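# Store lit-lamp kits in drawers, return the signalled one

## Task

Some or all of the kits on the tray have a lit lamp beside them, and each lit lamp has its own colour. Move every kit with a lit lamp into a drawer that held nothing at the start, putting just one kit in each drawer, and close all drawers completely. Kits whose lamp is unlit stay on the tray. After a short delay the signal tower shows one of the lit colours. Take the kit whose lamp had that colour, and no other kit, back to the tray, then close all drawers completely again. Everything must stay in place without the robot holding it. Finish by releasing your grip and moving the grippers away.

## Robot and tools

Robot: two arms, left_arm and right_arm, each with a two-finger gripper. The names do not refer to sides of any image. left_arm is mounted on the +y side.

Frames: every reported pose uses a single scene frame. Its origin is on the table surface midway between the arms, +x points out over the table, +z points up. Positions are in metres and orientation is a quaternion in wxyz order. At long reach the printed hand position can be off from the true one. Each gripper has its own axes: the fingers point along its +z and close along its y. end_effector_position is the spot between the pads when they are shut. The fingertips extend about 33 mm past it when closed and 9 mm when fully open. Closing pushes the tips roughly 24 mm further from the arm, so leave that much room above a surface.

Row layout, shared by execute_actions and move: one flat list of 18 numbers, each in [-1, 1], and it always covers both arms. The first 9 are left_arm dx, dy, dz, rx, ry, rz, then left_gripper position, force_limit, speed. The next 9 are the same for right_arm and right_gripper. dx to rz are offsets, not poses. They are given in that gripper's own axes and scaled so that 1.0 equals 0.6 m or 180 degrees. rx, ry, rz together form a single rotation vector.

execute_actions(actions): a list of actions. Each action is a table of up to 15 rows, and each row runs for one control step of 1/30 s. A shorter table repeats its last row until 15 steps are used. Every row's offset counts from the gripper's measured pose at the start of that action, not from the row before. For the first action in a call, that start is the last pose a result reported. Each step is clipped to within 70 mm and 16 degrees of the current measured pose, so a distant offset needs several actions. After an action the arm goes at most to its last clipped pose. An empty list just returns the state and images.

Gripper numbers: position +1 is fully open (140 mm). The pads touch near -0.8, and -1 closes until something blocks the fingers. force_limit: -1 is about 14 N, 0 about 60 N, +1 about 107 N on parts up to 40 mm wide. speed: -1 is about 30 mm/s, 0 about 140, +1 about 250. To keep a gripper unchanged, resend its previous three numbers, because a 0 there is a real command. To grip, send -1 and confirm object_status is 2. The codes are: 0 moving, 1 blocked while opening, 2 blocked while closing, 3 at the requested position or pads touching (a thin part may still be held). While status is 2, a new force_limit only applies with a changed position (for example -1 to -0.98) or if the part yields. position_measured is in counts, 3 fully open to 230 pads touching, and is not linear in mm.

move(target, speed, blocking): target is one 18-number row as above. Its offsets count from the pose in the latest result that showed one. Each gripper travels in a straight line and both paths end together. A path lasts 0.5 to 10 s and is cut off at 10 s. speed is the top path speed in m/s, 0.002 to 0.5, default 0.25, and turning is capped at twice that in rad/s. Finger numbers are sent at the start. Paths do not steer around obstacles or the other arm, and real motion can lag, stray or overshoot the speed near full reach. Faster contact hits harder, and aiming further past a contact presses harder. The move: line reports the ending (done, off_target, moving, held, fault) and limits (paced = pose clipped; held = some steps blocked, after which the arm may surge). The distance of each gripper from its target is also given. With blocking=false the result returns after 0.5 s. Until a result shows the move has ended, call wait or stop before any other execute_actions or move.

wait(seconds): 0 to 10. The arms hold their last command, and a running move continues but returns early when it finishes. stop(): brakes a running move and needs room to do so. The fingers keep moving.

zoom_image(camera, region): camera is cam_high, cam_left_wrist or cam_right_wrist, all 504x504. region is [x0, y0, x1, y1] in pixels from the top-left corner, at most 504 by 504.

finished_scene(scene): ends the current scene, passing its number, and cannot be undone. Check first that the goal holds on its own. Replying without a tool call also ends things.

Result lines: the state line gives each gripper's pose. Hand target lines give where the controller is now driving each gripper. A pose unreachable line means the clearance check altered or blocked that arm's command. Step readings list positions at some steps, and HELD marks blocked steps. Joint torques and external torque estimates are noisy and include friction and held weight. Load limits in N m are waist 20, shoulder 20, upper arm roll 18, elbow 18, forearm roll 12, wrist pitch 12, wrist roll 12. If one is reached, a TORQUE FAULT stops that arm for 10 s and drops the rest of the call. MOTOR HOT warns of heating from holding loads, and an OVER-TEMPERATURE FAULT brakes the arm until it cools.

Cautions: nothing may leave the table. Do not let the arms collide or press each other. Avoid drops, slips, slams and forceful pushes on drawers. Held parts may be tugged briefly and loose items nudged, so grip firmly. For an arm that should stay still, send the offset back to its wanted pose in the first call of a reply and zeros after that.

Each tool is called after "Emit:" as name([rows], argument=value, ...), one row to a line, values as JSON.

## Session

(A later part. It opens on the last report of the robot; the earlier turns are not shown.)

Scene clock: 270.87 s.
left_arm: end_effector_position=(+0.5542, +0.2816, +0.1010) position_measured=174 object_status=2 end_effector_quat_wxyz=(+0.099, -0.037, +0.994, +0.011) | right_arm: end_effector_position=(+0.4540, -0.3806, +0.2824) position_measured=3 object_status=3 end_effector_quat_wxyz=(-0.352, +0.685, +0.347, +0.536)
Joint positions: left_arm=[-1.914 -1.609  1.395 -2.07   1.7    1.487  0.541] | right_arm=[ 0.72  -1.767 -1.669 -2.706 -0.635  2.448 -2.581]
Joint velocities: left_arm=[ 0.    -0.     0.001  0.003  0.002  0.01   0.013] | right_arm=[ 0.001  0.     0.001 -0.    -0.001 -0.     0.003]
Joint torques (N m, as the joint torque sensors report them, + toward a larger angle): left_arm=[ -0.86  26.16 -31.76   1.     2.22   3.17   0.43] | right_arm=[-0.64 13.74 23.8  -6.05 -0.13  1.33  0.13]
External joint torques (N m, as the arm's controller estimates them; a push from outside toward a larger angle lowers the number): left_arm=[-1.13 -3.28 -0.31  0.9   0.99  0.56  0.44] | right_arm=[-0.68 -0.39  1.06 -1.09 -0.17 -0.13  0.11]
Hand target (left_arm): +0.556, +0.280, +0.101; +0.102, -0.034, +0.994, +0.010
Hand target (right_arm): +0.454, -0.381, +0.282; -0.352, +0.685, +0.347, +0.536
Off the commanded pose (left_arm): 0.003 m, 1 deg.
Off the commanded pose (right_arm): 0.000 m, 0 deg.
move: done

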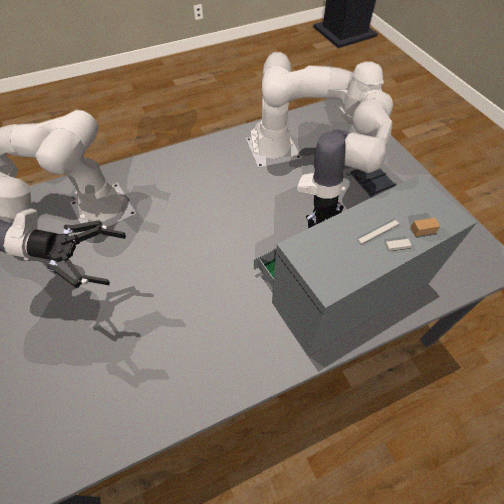

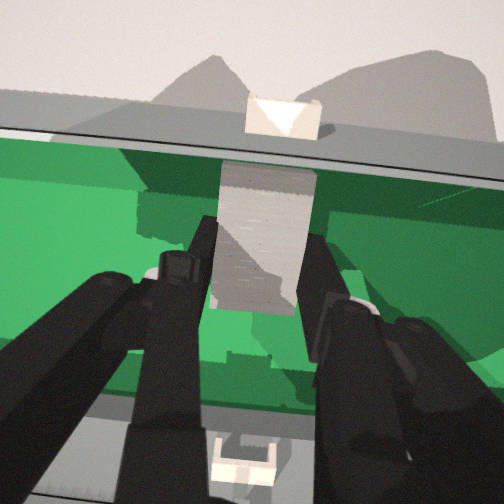

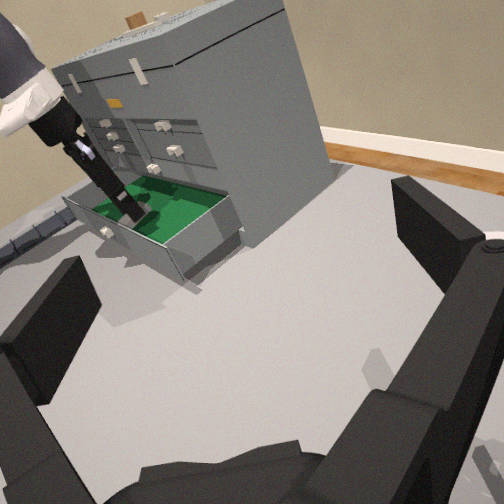

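Emit:
move(target=[0,0,0.011,0,0,0,-1,0,-0.7,0,0,0,0,0,0,1,0,0], speed=0.03)

Emit:
move(target=[0,0,0,0,0,0,-0.2,0,-0.6,0,0,0,0,0,0,1,0,0])

Emit:
move(target=[0.02,0,-0.135,0,0,0,-0.2,0,-0.6,0,0,0,0,0,0,1,0,0], speed=0.15)

Emit:
move(target=[0.19,0,-0.035,0,-0.19,0,-1,0,0,0,0,0,0,0,0,1,0,0])

Scene clock: 273.43 s.
left_arm: end_effector_position=(+0.5536, +0.2816, +0.0948) position_measured=174 object_status=2 end_effector_quat_wxyz=(+0.097, -0.035, +0.995, +0.012) | right_arm: end_effector_position=(+0.4540, -0.3806, +0.2824) position_measured=3 object_status=3 end_effector_quat_wxyz=(-0.352, +0.685, +0.347, +0.536)
Joint positions: left_arm=[-1.914 -1.611  1.407 -2.07   1.705  1.492  0.545] | right_arm=[ 0.72  -1.767 -1.669 -2.706 -0.635  2.448 -2.581]
Joint velocities: left_arm=[-0.     0.     0.    -0.001  0.001  0.005 -0.002] | right_arm=[ 0.    -0.001 -0.001  0.001  0.001  0.001 -0.   ]
Joint torques (N m, as the joint torque sensors report them, + toward a larger angle): left_arm=[  0.26  26.27 -32.74  -0.33   2.24   3.07  -0.1 ] | right_arm=[-0.39 13.72 23.76 -5.93 -0.1   1.33  0.1 ]
External joint torques (N m, as the arm's controller estimates them; a push from outside toward a larger angle lowers the number): left_arm=[ 0.29 -3.2  -1.24 -0.15  1.03  0.44 -0.1 ] | right_arm=[-0.46 -0.37  1.08 -0.96 -0.13 -0.11  0.08]
Hand target (left_arm): +0.555, +0.282, +0.095; +0.099, -0.037, +0.994, +0.011
Hand target (right_arm): +0.454, -0.381, +0.282; -0.352, +0.685, +0.347, +0.536
Off the commanded pose (left_arm): 0.002 m, 0 deg.
Off the commanded pose (right_arm): 0.000 m, 0 deg.
move: done

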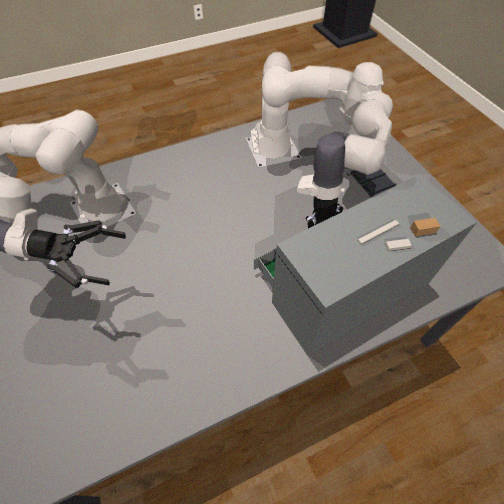

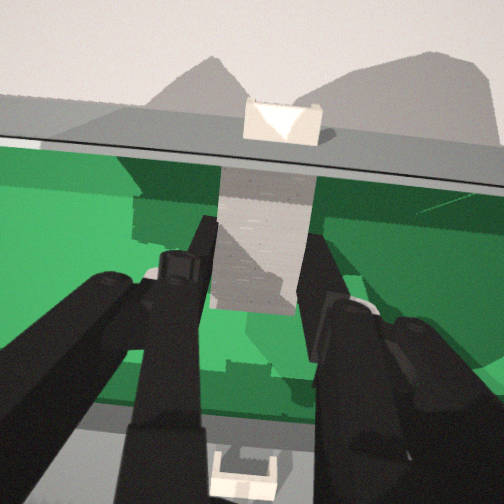

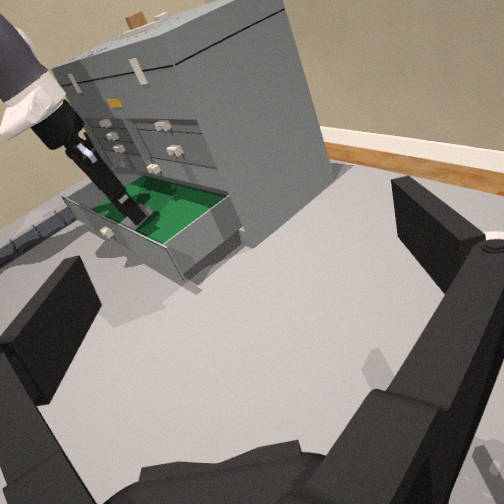

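Scene clock: 273.93 s.
left_arm: end_effector_position=(+0.5536, +0.2816, +0.0947) position_measured=154 object_status=3 end_effector_quat_wxyz=(+0.097, -0.035, +0.995, +0.012) | right_arm: end_effector_position=(+0.4540, -0.3806, +0.2824) position_measured=3 object_status=3 end_effector_quat_wxyz=(-0.352, +0.685, +0.347, +0.536)
Joint positions: left_arm=[-1.914 -1.611  1.407 -2.07   1.705  1.492  0.545] | right_arm=[ 0.72  -1.767 -1.669 -2.706 -0.635  2.448 -2.581]
Joint velocities: left_arm=[ 0.001 -0.    -0.     0.     0.001 -0.     0.   ] | right_arm=[ 0.     0.001 -0.     0.    -0.001  0.    -0.   ]
Joint torques (N m, as the joint torque sensors report them, + toward a larger angle): left_arm=[  0.7   26.36 -32.35  -0.24   1.03   2.63   0.1 ] | right_arm=[-0.66 13.84 23.78 -6.05 -0.12  1.35  0.14]
External joint torques (N m, as the arm's controller estimates them; a push from outside toward a larger angle lowers the number): left_arm=[ 0.58 -3.11 -0.79 -0.2  -0.2   0.01  0.1 ] | right_arm=[-0.65 -0.29  1.04 -1.1  -0.15 -0.1   0.12]
Hand target (left_arm): +0.554, +0.282, +0.095; +0.097, -0.035, +0.995, +0.012
Hand target (right_arm): +0.454, -0.381, +0.282; -0.352, +0.685, +0.347, +0.536
Off the commanded pose (left_arm): 0.000 m, 0 deg.
Off the commanded pose (right_arm): 0.000 m, 0 deg.
move: done

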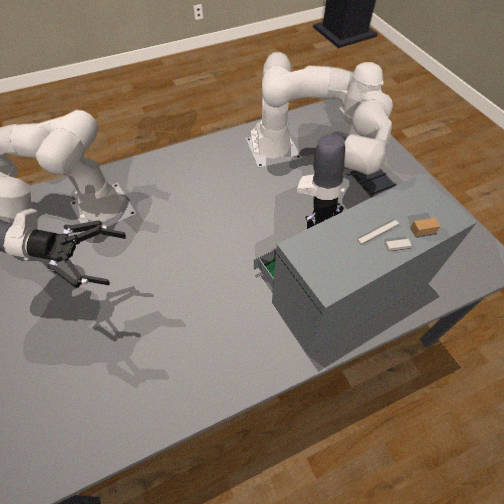

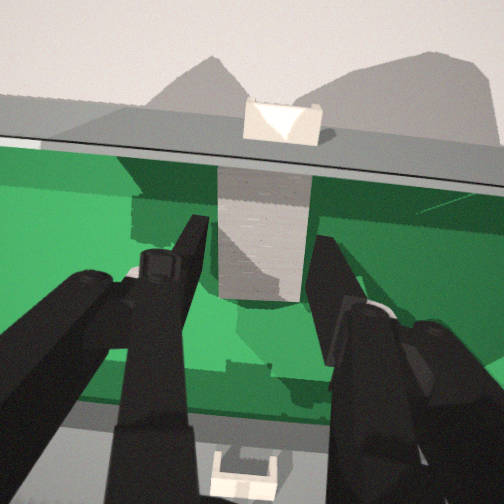

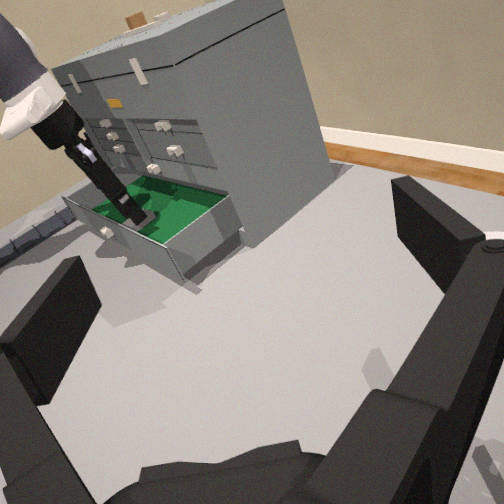

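Scene clock: 275.03 s.
left_arm: end_effector_position=(+0.5291, +0.2778, +0.1728) position_measured=154 object_status=3 end_effector_quat_wxyz=(+0.099, -0.033, +0.994, +0.010) | right_arm: end_effector_position=(+0.4540, -0.3806, +0.2824) position_measured=3 object_status=3 end_effector_quat_wxyz=(-0.352, +0.685, +0.347, +0.536)
Joint positions: left_arm=[-1.903 -1.544  1.26  -2.097  1.573  1.402  0.524] | right_arm=[ 0.72  -1.767 -1.669 -2.706 -0.635  2.448 -2.581]
Joint velocities: left_arm=[-0.001  0.     0.     0.    -0.004 -0.01  -0.006] | right_arm=[ 0.002  0.003  0.001 -0.     0.    -0.001  0.   ]
Joint torques (N m, as the joint torque sensors report them, + toward a larger angle): left_arm=[  1.99  27.72 -32.63   0.95   0.06   2.19  -0.16] | right_arm=[-0.41 13.71 23.85 -5.76 -0.08  1.33  0.14]
External joint torques (N m, as the arm's controller estimates them; a push from outside toward a larger angle lowers the number): left_arm=[ 2.05 -0.69 -2.16 -1.45 -1.18 -0.45 -0.16] | right_arm=[-0.46 -0.46  1.12 -0.79 -0.11 -0.12  0.12]
Hand target (left_arm): +0.527, +0.279, +0.173; +0.097, -0.035, +0.995, +0.011
Hand target (right_arm): +0.454, -0.381, +0.282; -0.352, +0.685, +0.347, +0.536
Off the commanded pose (left_arm): 0.003 m, 0 deg.
Off the commanded pose (right_arm): 0.000 m, 0 deg.
move: done

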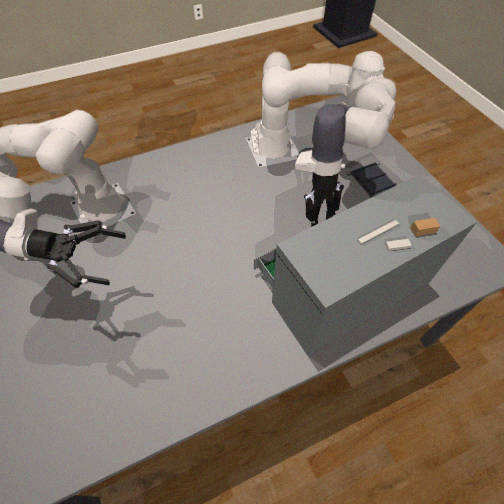

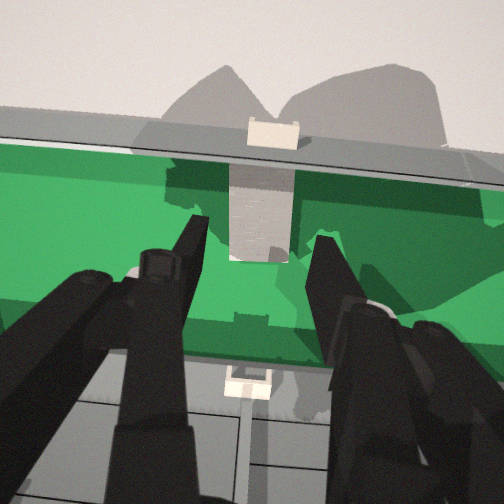

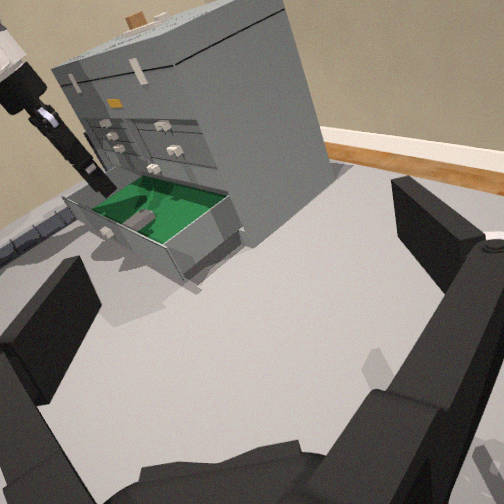

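Scene clock: 276.90 s.
left_arm: end_effector_position=(+0.4147, +0.2758, +0.1707) position_measured=233 object_status=3 end_effector_quat_wxyz=(+0.386, -0.025, +0.922, +0.021) | right_arm: end_effector_position=(+0.4540, -0.3806, +0.2824) position_measured=3 object_status=3 end_effector_quat_wxyz=(-0.352, +0.685, +0.347, +0.536)
Joint positions: left_arm=[-1.352 -1.694  1.383 -2.984  2.185  1.577  0.246] | right_arm=[ 0.72  -1.767 -1.669 -2.706 -0.635  2.448 -2.581]
Joint velocities: left_arm=[-0.    -0.006  0.004 -0.001  0.013  0.001 -0.024] | right_arm=[ 0.001 -0.    -0.001 -0.001 -0.     0.    -0.   ]
Joint torques (N m, as the joint torque sensors report them, + toward a larger angle): left_arm=[  1.52   9.24 -19.42   1.71   3.03   2.27  -0.02] | right_arm=[-0.57 13.79 23.67 -5.96 -0.08  1.33  0.13]
External joint torques (N m, as the arm's controller estimates them; a push from outside toward a larger angle lowers the number): left_arm=[ 1.47 -3.29 -0.41 -1.08  0.8   0.16 -0.01] | right_arm=[-0.6  -0.27  0.98 -1.   -0.12 -0.13  0.1 ]
Hand target (left_arm): +0.415, +0.276, +0.171; +0.388, -0.031, +0.921, +0.018
Hand target (right_arm): +0.454, -0.381, +0.282; -0.352, +0.685, +0.347, +0.536
Off the commanded pose (left_arm): 0.006 m, 0 deg.
Off the commanded pose (right_arm): 0.000 m, 0 deg.
move: off_target (left_arm)

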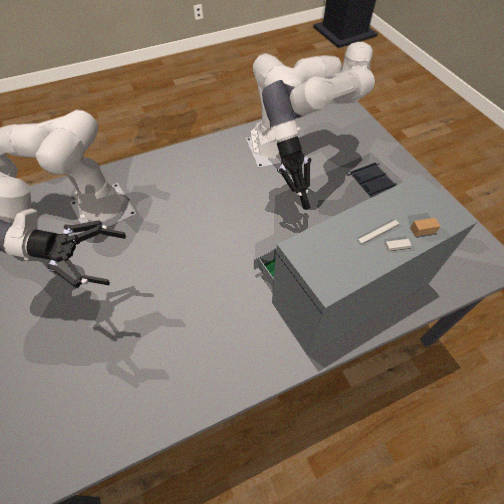

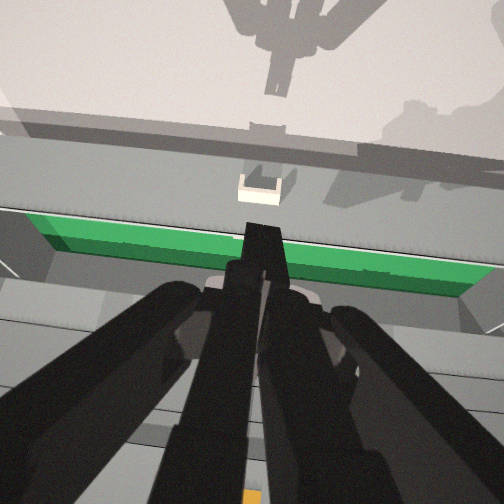

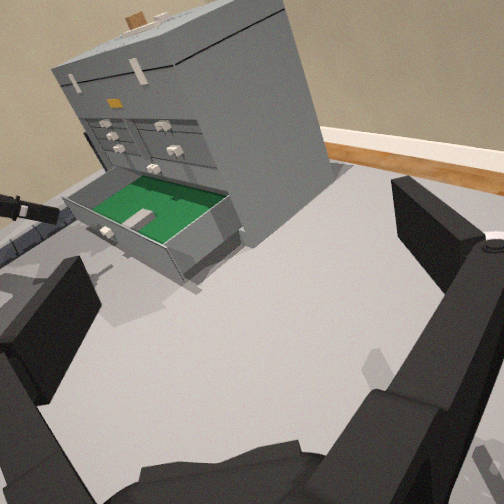

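Emit:
move(target=[0.083,0,0.118,0,0,0,-1,0,0,0,0,0,0,0,0,1,0,0], speed=0.15)

Emit:
move(target=[-0.2,0.005,0.2,0,0,0,-1,0,0,0,0,0,0,0,0,1,0,0], speed=0.065)

Emit:
zoom_image(camera="cam_right_wrist", region=[50,80,250,230])

Scene clock: 281.47 s.
left_arm: end_effector_position=(+0.4275, +0.2795, +0.0829) position_measured=233 object_status=3 end_effector_quat_wxyz=(+0.384, -0.021, +0.923, +0.026) | right_arm: end_effector_position=(+0.4540, -0.3806, +0.2824) position_measured=3 object_status=3 end_effector_quat_wxyz=(-0.352, +0.685, +0.347, +0.536)
Joint positions: left_arm=[-1.342 -1.612  1.726 -2.941  2.51   1.707  0.196] | right_arm=[ 0.72  -1.767 -1.669 -2.706 -0.635  2.448 -2.581]
Joint velocities: left_arm=[-0.001 -0.007  0.006 -0.001  0.015  0.003 -0.007] | right_arm=[-0.001  0.001  0.001 -0.     0.002  0.002 -0.   ]
Joint torques (N m, as the joint torque sensors report them, + toward a larger angle): left_arm=[ -1.05   9.79 -19.59  -2.56   3.     2.42   0.02] | right_arm=[-0.3  13.66 23.73 -6.03 -0.11  1.34  0.14]
External joint torques (N m, as the arm's controller estimates them; a push from outside toward a larger angle lowers the number): left_arm=[-1.01 -2.71  0.3   1.4   1.    0.41  0.04] | right_arm=[-0.31 -0.46  0.98 -1.08 -0.15 -0.12  0.11]
Hand target (left_arm): +0.429, +0.278, +0.084; +0.386, -0.023, +0.922, +0.023
Hand target (right_arm): +0.454, -0.381, +0.282; -0.352, +0.685, +0.347, +0.536
Off the commanded pose (left_arm): 0.004 m, 1 deg.
Off the commanded pose (right_arm): 0.000 m, 0 deg.
move: off_target (left_arm)

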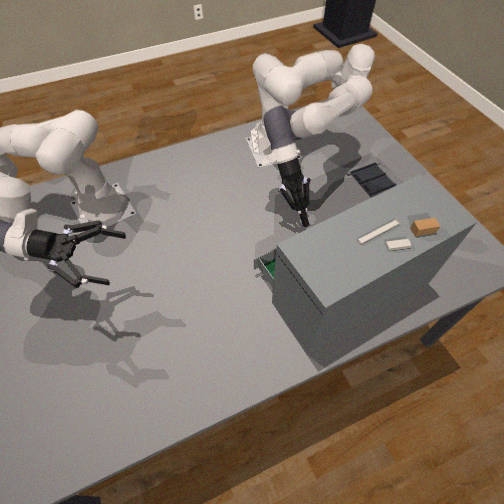

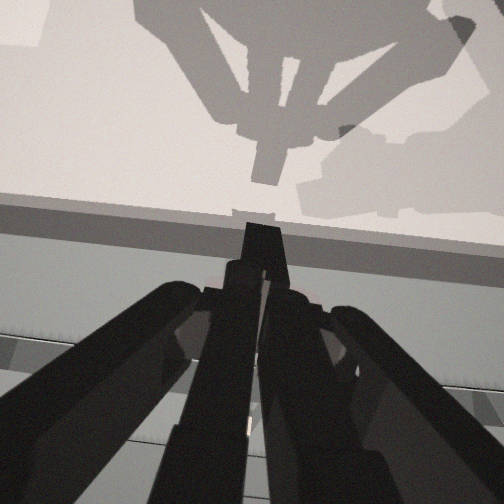

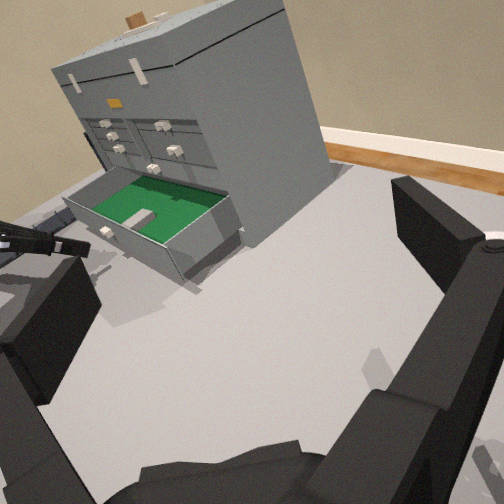

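Scene clock: 284.43 s.
left_arm: end_effector_position=(+0.5939, +0.2919, +0.0785) position_measured=233 object_status=3 end_effector_quat_wxyz=(+0.380, -0.027, +0.924, +0.029) | right_arm: end_effector_position=(+0.4540, -0.3806, +0.2824) position_measured=3 object_status=3 end_effector_quat_wxyz=(-0.352, +0.685, +0.347, +0.536)
Joint positions: left_arm=[-1.665 -1.671  1.668 -2.433  2.455  1.82   0.325] | right_arm=[ 0.72  -1.767 -1.669 -2.706 -0.635  2.448 -2.581]
Joint velocities: left_arm=[-0.003 -0.001 -0.002  0.005 -0.004  0.006  0.019] | right_arm=[ 0.    -0.001 -0.001 -0.     0.001 -0.    -0.   ]
Joint torques (N m, as the joint torque sensors report them, + toward a larger angle): left_arm=[ -1.77  17.73 -33.74  -1.34   1.53   3.7    0.27] | right_arm=[-0.43 13.69 23.73 -5.89 -0.08  1.32  0.11]
External joint torques (N m, as the arm's controller estimates them; a push from outside toward a larger angle lowers the number): left_arm=[-1.65 -2.96 -4.83  2.19 -0.22  1.45  0.29] | right_arm=[-0.47 -0.4   1.07 -0.96 -0.11 -0.13  0.09]
Hand target (left_arm): +0.596, +0.288, +0.083; +0.384, -0.021, +0.923, +0.025
Hand target (right_arm): +0.454, -0.381, +0.282; -0.352, +0.685, +0.347, +0.536
Off the commanded pose (left_arm): 0.006 m, 1 deg.
Off the commanded pose (right_arm): 0.000 m, 0 deg.
move: off_target (left_arm)

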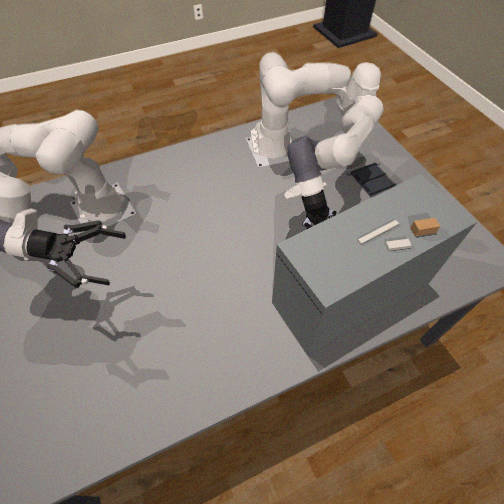

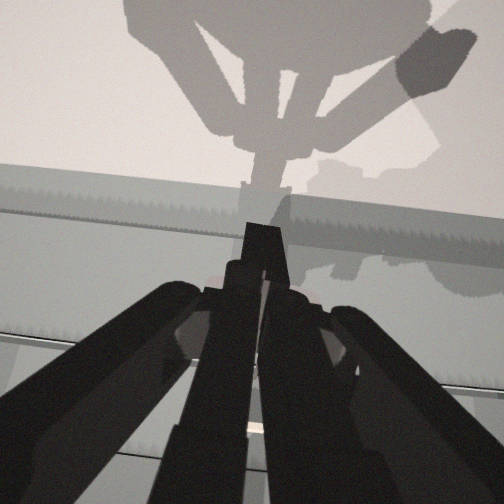

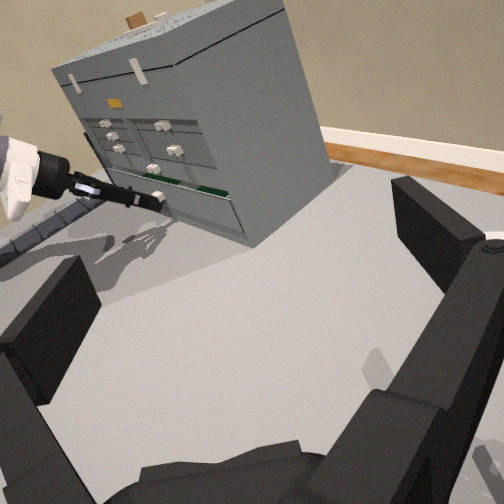

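Region (50, 80, 250, 230) of cam_right_wrist's 504x504 image, scaled by 2.520, with more detail than that image has; it fills the top 378 rows of this view, and the rest is white.

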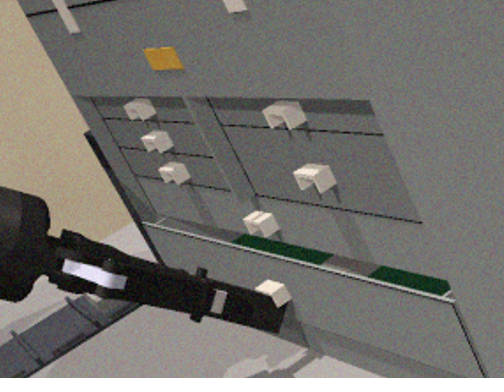

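Emit:
move(target=[-0.036,0,0.03,0,0,0,-1,0,0,0,0,0,0,0,0,1,0,0], speed=0.04)

Emit:
zoom_image(camera="cam_right_wrist", region=[50,80,250,230])

Scene clock: 286.63 s.
left_arm: end_effector_position=(+0.6154, +0.2934, +0.0770) position_measured=233 object_status=3 end_effector_quat_wxyz=(+0.376, -0.031, +0.926, +0.029) | right_arm: end_effector_position=(+0.4540, -0.3806, +0.2824) position_measured=3 object_status=3 end_effector_quat_wxyz=(-0.352, +0.685, +0.347, +0.536)
Joint positions: left_arm=[-1.713 -1.677  1.657 -2.357  2.437  1.831  0.344] | right_arm=[ 0.72  -1.767 -1.669 -2.706 -0.635  2.448 -2.581]
Joint velocities: left_arm=[-0.002 -0.001 -0.002  0.004 -0.011 -0.     0.008] | right_arm=[ 0.     0.001 -0.001  0.002 -0.    -0.     0.   ]
Joint torques (N m, as the joint torque sensors report them, + toward a larger angle): left_arm=[ -4.94  18.77 -32.76   3.57   2.97   3.91   0.54] | right_arm=[-0.53 13.94 23.71 -5.73 -0.1   1.32  0.11]
External joint torques (N m, as the arm's controller estimates them; a push from outside toward a larger angle lowers the number): left_arm=[-4.95 -3.51 -3.05  6.99  1.26  1.64  0.55] | right_arm=[-0.55 -0.19  0.97 -0.82 -0.13 -0.14  0.09]
Hand target (left_arm): +0.622, +0.293, +0.081; +0.380, -0.028, +0.924, +0.029
Hand target (right_arm): +0.454, -0.381, +0.282; -0.352, +0.685, +0.347, +0.536
Off the commanded pose (left_arm): 0.008 m, 1 deg.
Off the commanded pose (right_arm): 0.000 m, 0 deg.
move: off_target (left_arm)

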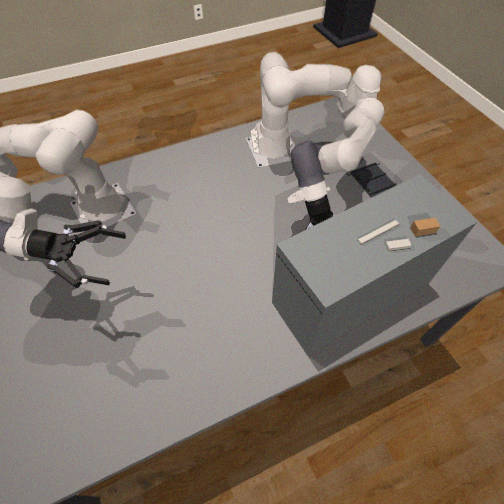

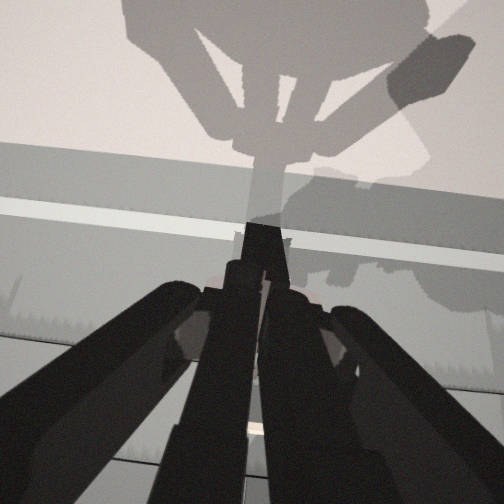

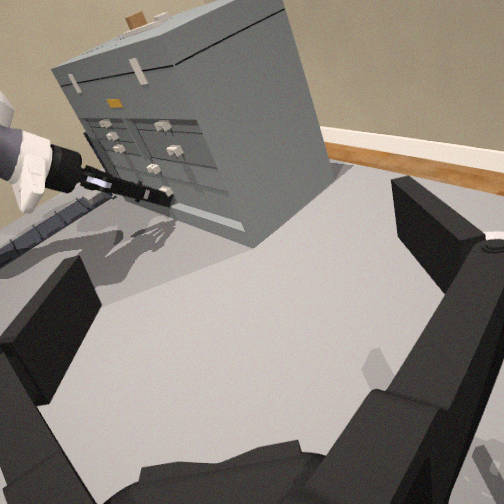

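Region (50, 80, 250, 230) of cam_right_wrist's 504x504 image, scaled by 2.520, with more detail than that image has; it fills the top 378 rows of this view, and the rest is white.

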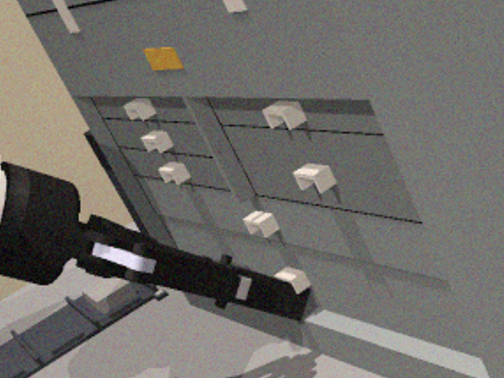

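Emit:
move(target=[0.03,0,-0.008,0,0,0,-1,0,0,0,0,0,0,0,0,1,0,0], speed=0.05)

Emit:
move(target=[0.07,0,-0.07,0,0,0,-1,0,0,0,0,0,0,0,0,1,0,0], speed=0.1)

Emit:
move(target=[-0.1,0.15,-0.22,0,0,0,-0.25,0,0,0,0,0,0,0,0,1,0,0])

Emit:
zoom_image(camera="cam_right_wrist", region=[50,80,250,230])

Scene clock: 290.23 s.
left_arm: end_effector_position=(+0.5995, +0.2911, +0.0683) position_measured=233 object_status=3 end_effector_quat_wxyz=(+0.375, -0.027, +0.926, +0.029) | right_arm: end_effector_position=(+0.4540, -0.3806, +0.2824) position_measured=3 object_status=3 end_effector_quat_wxyz=(-0.352, +0.685, +0.347, +0.536)
Joint positions: left_arm=[-1.684 -1.677  1.681 -2.403  2.456  1.829  0.331] | right_arm=[ 0.72  -1.767 -1.669 -2.706 -0.635  2.448 -2.581]
Joint velocities: left_arm=[ 0.004 -0.     0.    -0.004  0.008  0.    -0.017] | right_arm=[ 0.001  0.001  0.    -0.     0.001 -0.    -0.001]
Joint torques (N m, as the joint torque sensors report them, + toward a larger angle): left_arm=[  2.21  18.71 -29.52  -5.52   2.74   1.82  -0.11] | right_arm=[-0.55 13.78 23.64 -5.94 -0.09  1.35  0.12]
External joint torques (N m, as the arm's controller estimates them; a push from outside toward a larger angle lowers the number): left_arm=[ 2.2  -2.54 -0.32 -1.84  1.02 -0.42 -0.09] | right_arm=[-0.59 -0.34  0.88 -0.95 -0.12 -0.1   0.09]
Hand target (left_arm): +0.599, +0.293, +0.068; +0.376, -0.031, +0.926, +0.030
Hand target (right_arm): +0.454, -0.381, +0.282; -0.352, +0.685, +0.347, +0.536
Off the commanded pose (left_arm): 0.001 m, 1 deg.
Off the commanded pose (right_arm): 0.000 m, 0 deg.
move: done

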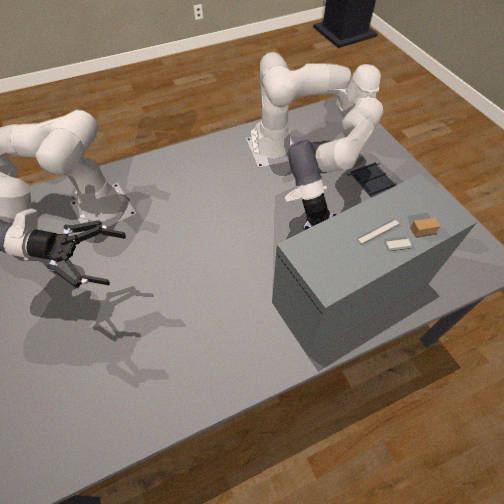

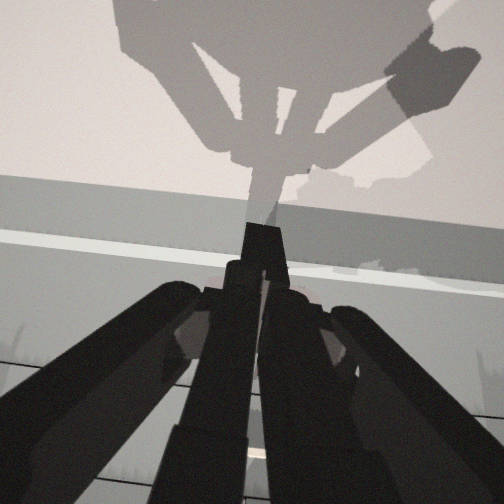

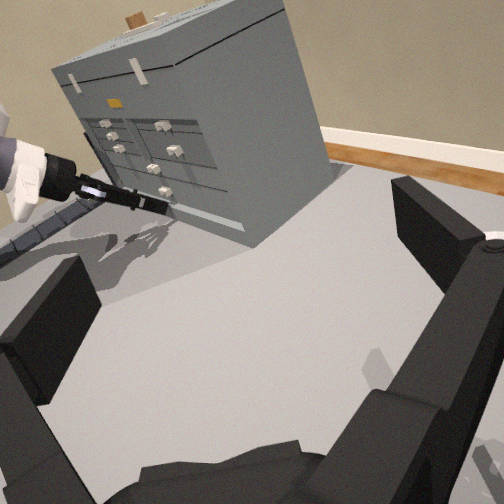

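Scene clock: 291.30 s.
left_arm: end_effector_position=(+0.5409, +0.2864, +0.0700) position_measured=233 object_status=3 end_effector_quat_wxyz=(+0.374, -0.022, +0.927, +0.028) | right_arm: end_effector_position=(+0.4540, -0.3806, +0.2824) position_measured=3 object_status=3 end_effector_quat_wxyz=(-0.352, +0.685, +0.347, +0.536)
Joint positions: left_arm=[-1.574 -1.657  1.7   -2.586  2.469  1.783  0.285] | right_arm=[ 0.72  -1.767 -1.669 -2.706 -0.635  2.448 -2.581]
Joint velocities: left_arm=[ 0.    -0.     0.    -0.001  0.002 -0.008 -0.015] | right_arm=[ 0.001 -0.001  0.     0.001 -0.001  0.     0.001]
Joint torques (N m, as the joint torque sensors report them, + toward a larger angle): left_arm=[  2.43  15.98 -26.54  -5.38   2.83   1.9   -0.18] | right_arm=[-0.58 13.78 23.68 -6.12 -0.11  1.33  0.13]
External joint torques (N m, as the arm's controller estimates them; a push from outside toward a larger angle lowers the number): left_arm=[ 2.54 -1.68  0.04 -1.55  1.01 -0.29 -0.16] | right_arm=[-0.63 -0.29  0.96 -1.18 -0.14 -0.13  0.1 ]
Hand target (left_arm): +0.541, +0.288, +0.069; +0.375, -0.026, +0.926, +0.029
Hand target (right_arm): +0.454, -0.381, +0.282; -0.352, +0.685, +0.347, +0.536
Off the commanded pose (left_arm): 0.001 m, 1 deg.
Off the commanded pose (right_arm): 0.000 m, 0 deg.
move: done

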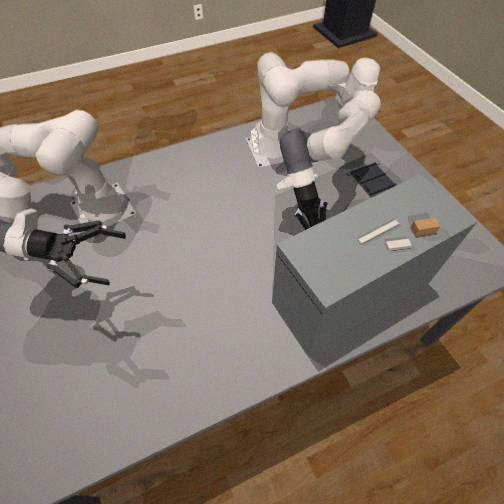

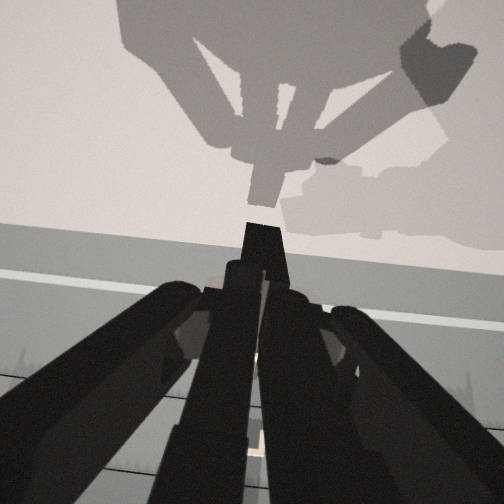

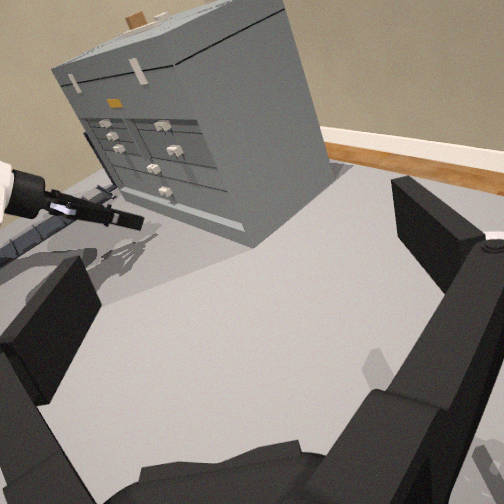

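Scene clock: 292.80 s.
left_arm: end_effector_position=(+0.4902, +0.3727, +0.2088) position_measured=160 object_status=3 end_effector_quat_wxyz=(+0.371, -0.029, +0.928, +0.027) | right_arm: end_effector_position=(+0.4540, -0.3806, +0.2824) position_measured=3 object_status=3 end_effector_quat_wxyz=(-0.352, +0.685, +0.347, +0.536)
Joint positions: left_arm=[-1.236 -1.642  1.312 -2.749  2.033  1.769  0.51 ] | right_arm=[ 0.72  -1.767 -1.669 -2.706 -0.635  2.448 -2.581]
Joint velocities: left_arm=[-0.001 -0.     0.001  0.002 -0.002  0.001  0.03 ] | right_arm=[-0.     0.001  0.001 -0.    -0.001  0.001  0.001]
Joint torques (N m, as the joint torque sensors report them, + toward a larger angle): left_arm=[  1.73  13.5  -25.64   2.35   0.52   2.97   0.24] | right_arm=[-0.38 13.96 23.73 -5.97 -0.09  1.35  0.09]
External joint torques (N m, as the arm's controller estimates them; a push from outside toward a larger angle lowers the number): left_arm=[ 1.75 -1.85 -2.45 -1.52 -1.24  0.43  0.26] | right_arm=[-0.37 -0.17  0.96 -1.03 -0.12 -0.11  0.07]
Hand target (left_arm): +0.489, +0.372, +0.209; +0.371, -0.023, +0.928, +0.028
Hand target (right_arm): +0.454, -0.381, +0.282; -0.352, +0.685, +0.347, +0.536
Off the commanded pose (left_arm): 0.005 m, 1 deg.
Off the commanded pose (right_arm): 0.000 m, 0 deg.
move: off_target (left_arm)

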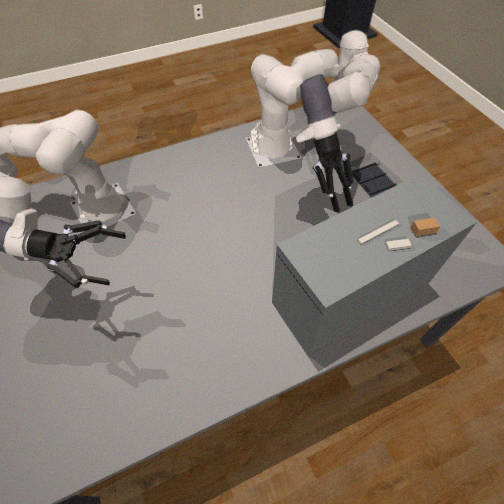

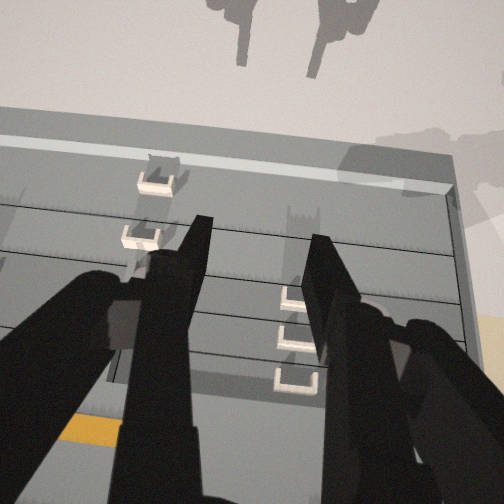

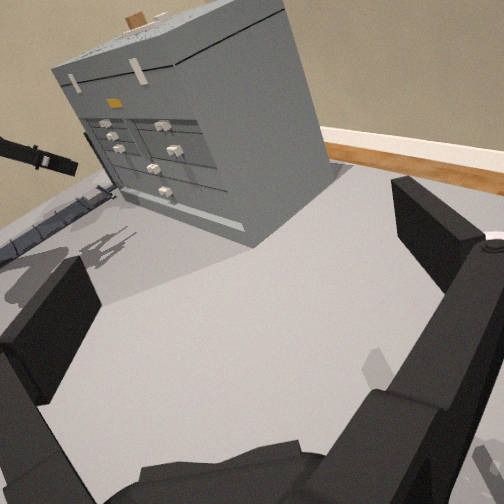

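Region (50, 80, 250, 230) of cam_right_wrist's 504x504 image, scaled by 2.520, with more detail than that image has; it fills the top 378 rows of this view, and the rest is white.

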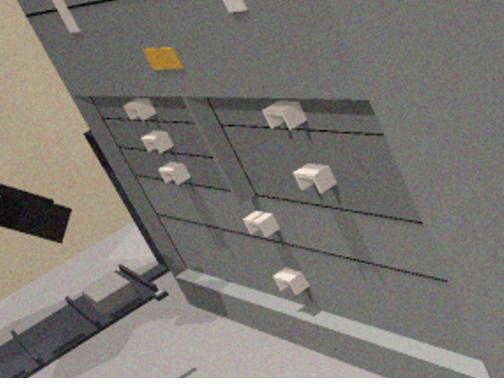

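Emit:
move(target=[-0.07,0.2,0.0,-0.05,0,0,-0.25,0,0,0,0,0,0,0,0,1,0,0])

Scene clock: 295.00 s.
left_arm: end_effector_position=(+0.5127, +0.4930, +0.2397) position_measured=160 object_status=3 end_effector_quat_wxyz=(+0.368, -0.062, +0.922, +0.100) | right_arm: end_effector_position=(+0.4540, -0.3806, +0.2824) position_measured=3 object_status=3 end_effector_quat_wxyz=(-0.352, +0.685, +0.347, +0.536)
Joint positions: left_arm=[-1.136 -1.586  1.256 -2.63   2.002  1.764  0.648] | right_arm=[ 0.72  -1.767 -1.669 -2.706 -0.635  2.448 -2.581]
Joint velocities: left_arm=[ 0.001 -0.001  0.001  0.     0.     0.001  0.028] | right_arm=[-0.     0.001  0.001  0.001 -0.     0.001  0.001]
Joint torques (N m, as the joint torque sensors report them, + toward a larger angle): left_arm=[  1.72  14.94 -26.93   6.28   0.55   2.73   0.39] | right_arm=[-0.42 13.74 23.54 -6.08 -0.11  1.38  0.1 ]
External joint torques (N m, as the arm's controller estimates them; a push from outside toward a larger angle lowers the number): left_arm=[ 1.72 -2.27 -1.91  1.23 -1.24  0.24  0.41] | right_arm=[-0.4  -0.37  0.76 -1.2  -0.14 -0.1   0.08]
Hand target (left_arm): +0.513, +0.494, +0.240; +0.367, -0.057, +0.923, +0.101
Hand target (right_arm): +0.454, -0.381, +0.282; -0.352, +0.685, +0.347, +0.536
Off the commanded pose (left_arm): 0.002 m, 0 deg.
Off the commanded pose (right_arm): 0.000 m, 0 deg.
move: done

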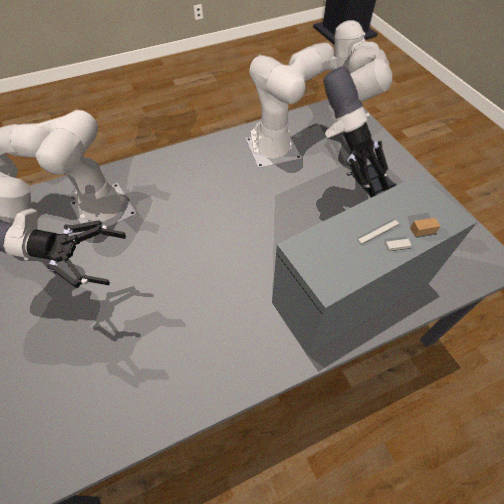

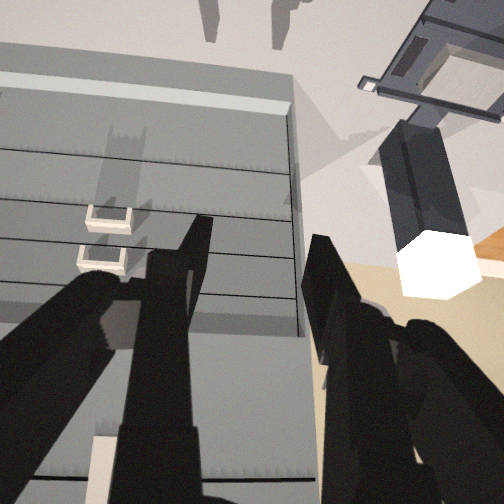

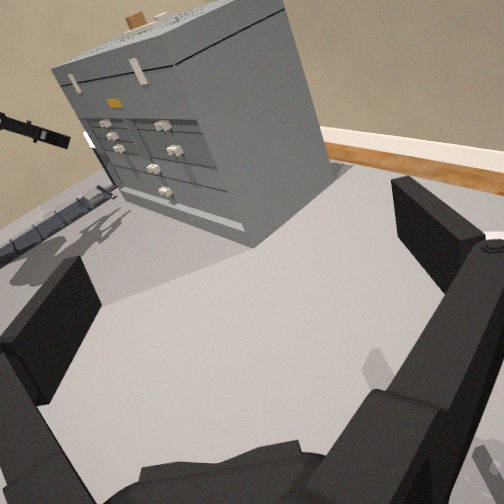

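Emit:
move(target=[0.003,-0.358,0.045,0.055,0,0,-0.25,0,0,0,0,0,0,0,0,1,0,0])

Emit:
move(target=[0,0,0.08,0,0,0,-0.25,0,0,0,0,0,0,0,0,1,0,0], speed=0.08)

Scene clock: 299.43 s.
left_arm: end_effector_position=(+0.5668, +0.2847, +0.1941) position_measured=160 object_status=3 end_effector_quat_wxyz=(+0.375, -0.024, +0.926, +0.017) | right_arm: end_effector_position=(+0.4540, -0.3806, +0.2824) position_measured=3 object_status=3 end_effector_quat_wxyz=(-0.352, +0.685, +0.347, +0.536)
Joint positions: left_arm=[-1.635 -1.581  1.384 -2.507  2.148  1.728  0.362] | right_arm=[ 0.72  -1.767 -1.669 -2.706 -0.635  2.448 -2.581]
Joint velocities: left_arm=[ 0.001  0.     0.     0.001  0.    -0.003 -0.029] | right_arm=[ 0.002 -0.    -0.001 -0.    -0.     0.001  0.001]
Joint torques (N m, as the joint torque sensors report them, + toward a larger angle): left_arm=[ -1.47  17.14 -28.11   3.74   2.93   1.95  -0.09] | right_arm=[-0.5  13.67 23.75 -5.93 -0.08  1.33  0.12]
External joint torques (N m, as the arm's controller estimates them; a push from outside toward a larger angle lowers the number): left_arm=[-1.47 -2.61 -0.28  1.21  1.03 -0.41 -0.08] | right_arm=[-0.57 -0.43  1.04 -0.95 -0.12 -0.11  0.1 ]
Hand target (left_arm): +0.568, +0.286, +0.194; +0.376, -0.031, +0.926, +0.017
Hand target (right_arm): +0.454, -0.381, +0.282; -0.352, +0.685, +0.347, +0.536
Off the commanded pose (left_arm): 0.008 m, 1 deg.
Off the commanded pose (right_arm): 0.000 m, 0 deg.
move: off_target (left_arm)

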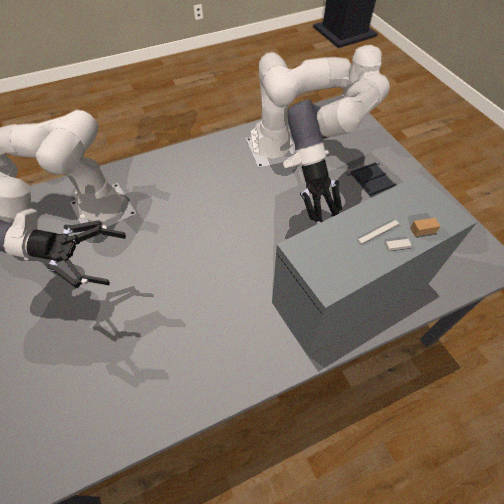

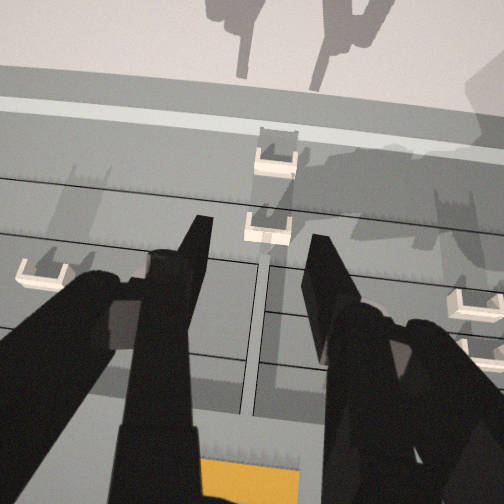

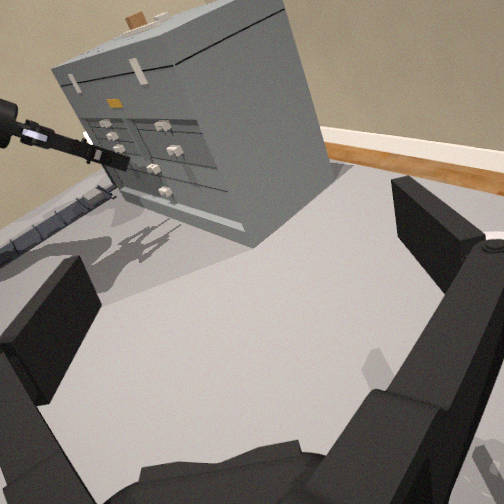

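Scene clock: 300.47 s.
left_arm: end_effector_position=(+0.5982, +0.2878, +0.1587) position_measured=160 object_status=3 end_effector_quat_wxyz=(+0.373, -0.027, +0.927, +0.018) | right_arm: end_effector_position=(+0.4540, -0.3806, +0.2824) position_measured=3 object_status=3 end_effector_quat_wxyz=(-0.352, +0.685, +0.347, +0.536)
Joint positions: left_arm=[-1.684 -1.593  1.48  -2.418  2.231  1.785  0.366] | right_arm=[ 0.72  -1.767 -1.669 -2.706 -0.635  2.448 -2.581]
Joint velocities: left_arm=[ 0.    -0.     0.002  0.001  0.002  0.013  0.002] | right_arm=[ 0.001  0.001 -0.001 -0.003 -0.    -0.    -0.001]
Joint torques (N m, as the joint torque sensors report them, + toward a larger angle): left_arm=[ -1.07  19.41 -29.73   1.92   2.8    2.82   0.29] | right_arm=[-0.41 13.68 23.73 -5.82 -0.1   1.33  0.14]
External joint torques (N m, as the arm's controller estimates them; a push from outside toward a larger angle lowers the number): left_arm=[-1.16 -2.08 -0.51  1.18  1.02  0.48  0.31] | right_arm=[-0.52 -0.4   1.05 -0.76 -0.13 -0.1   0.11]
Hand target (left_arm): +0.600, +0.286, +0.159; +0.375, -0.024, +0.926, +0.018
Hand target (right_arm): +0.454, -0.381, +0.282; -0.352, +0.685, +0.347, +0.536
Off the commanded pose (left_arm): 0.002 m, 0 deg.
Off the commanded pose (right_arm): 0.000 m, 0 deg.
move: done

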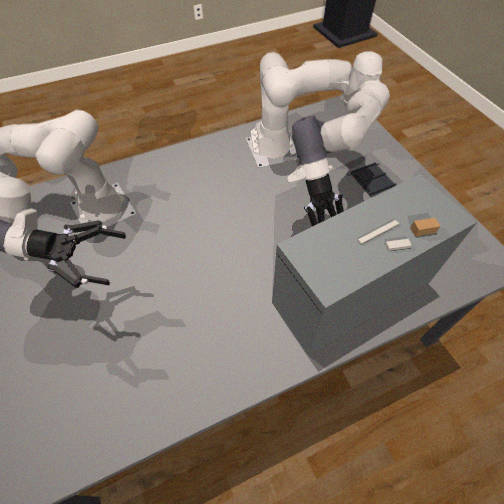

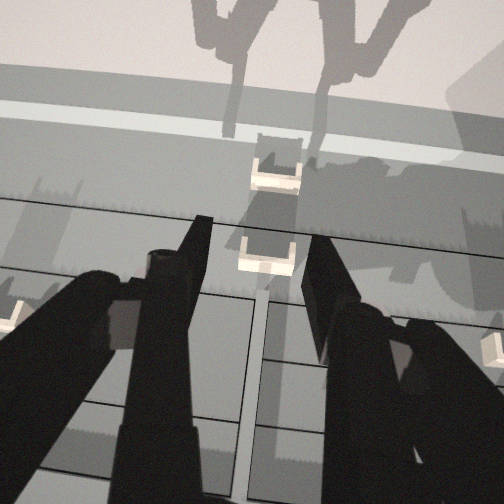

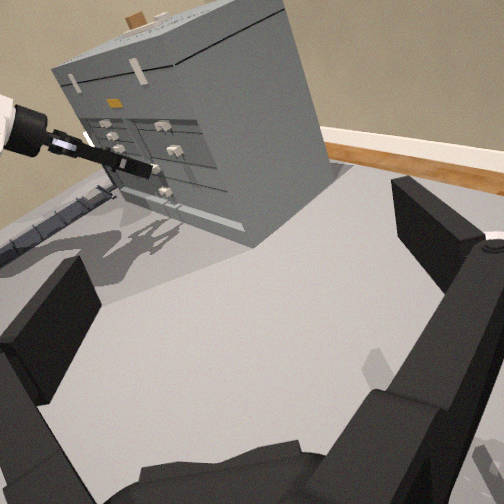

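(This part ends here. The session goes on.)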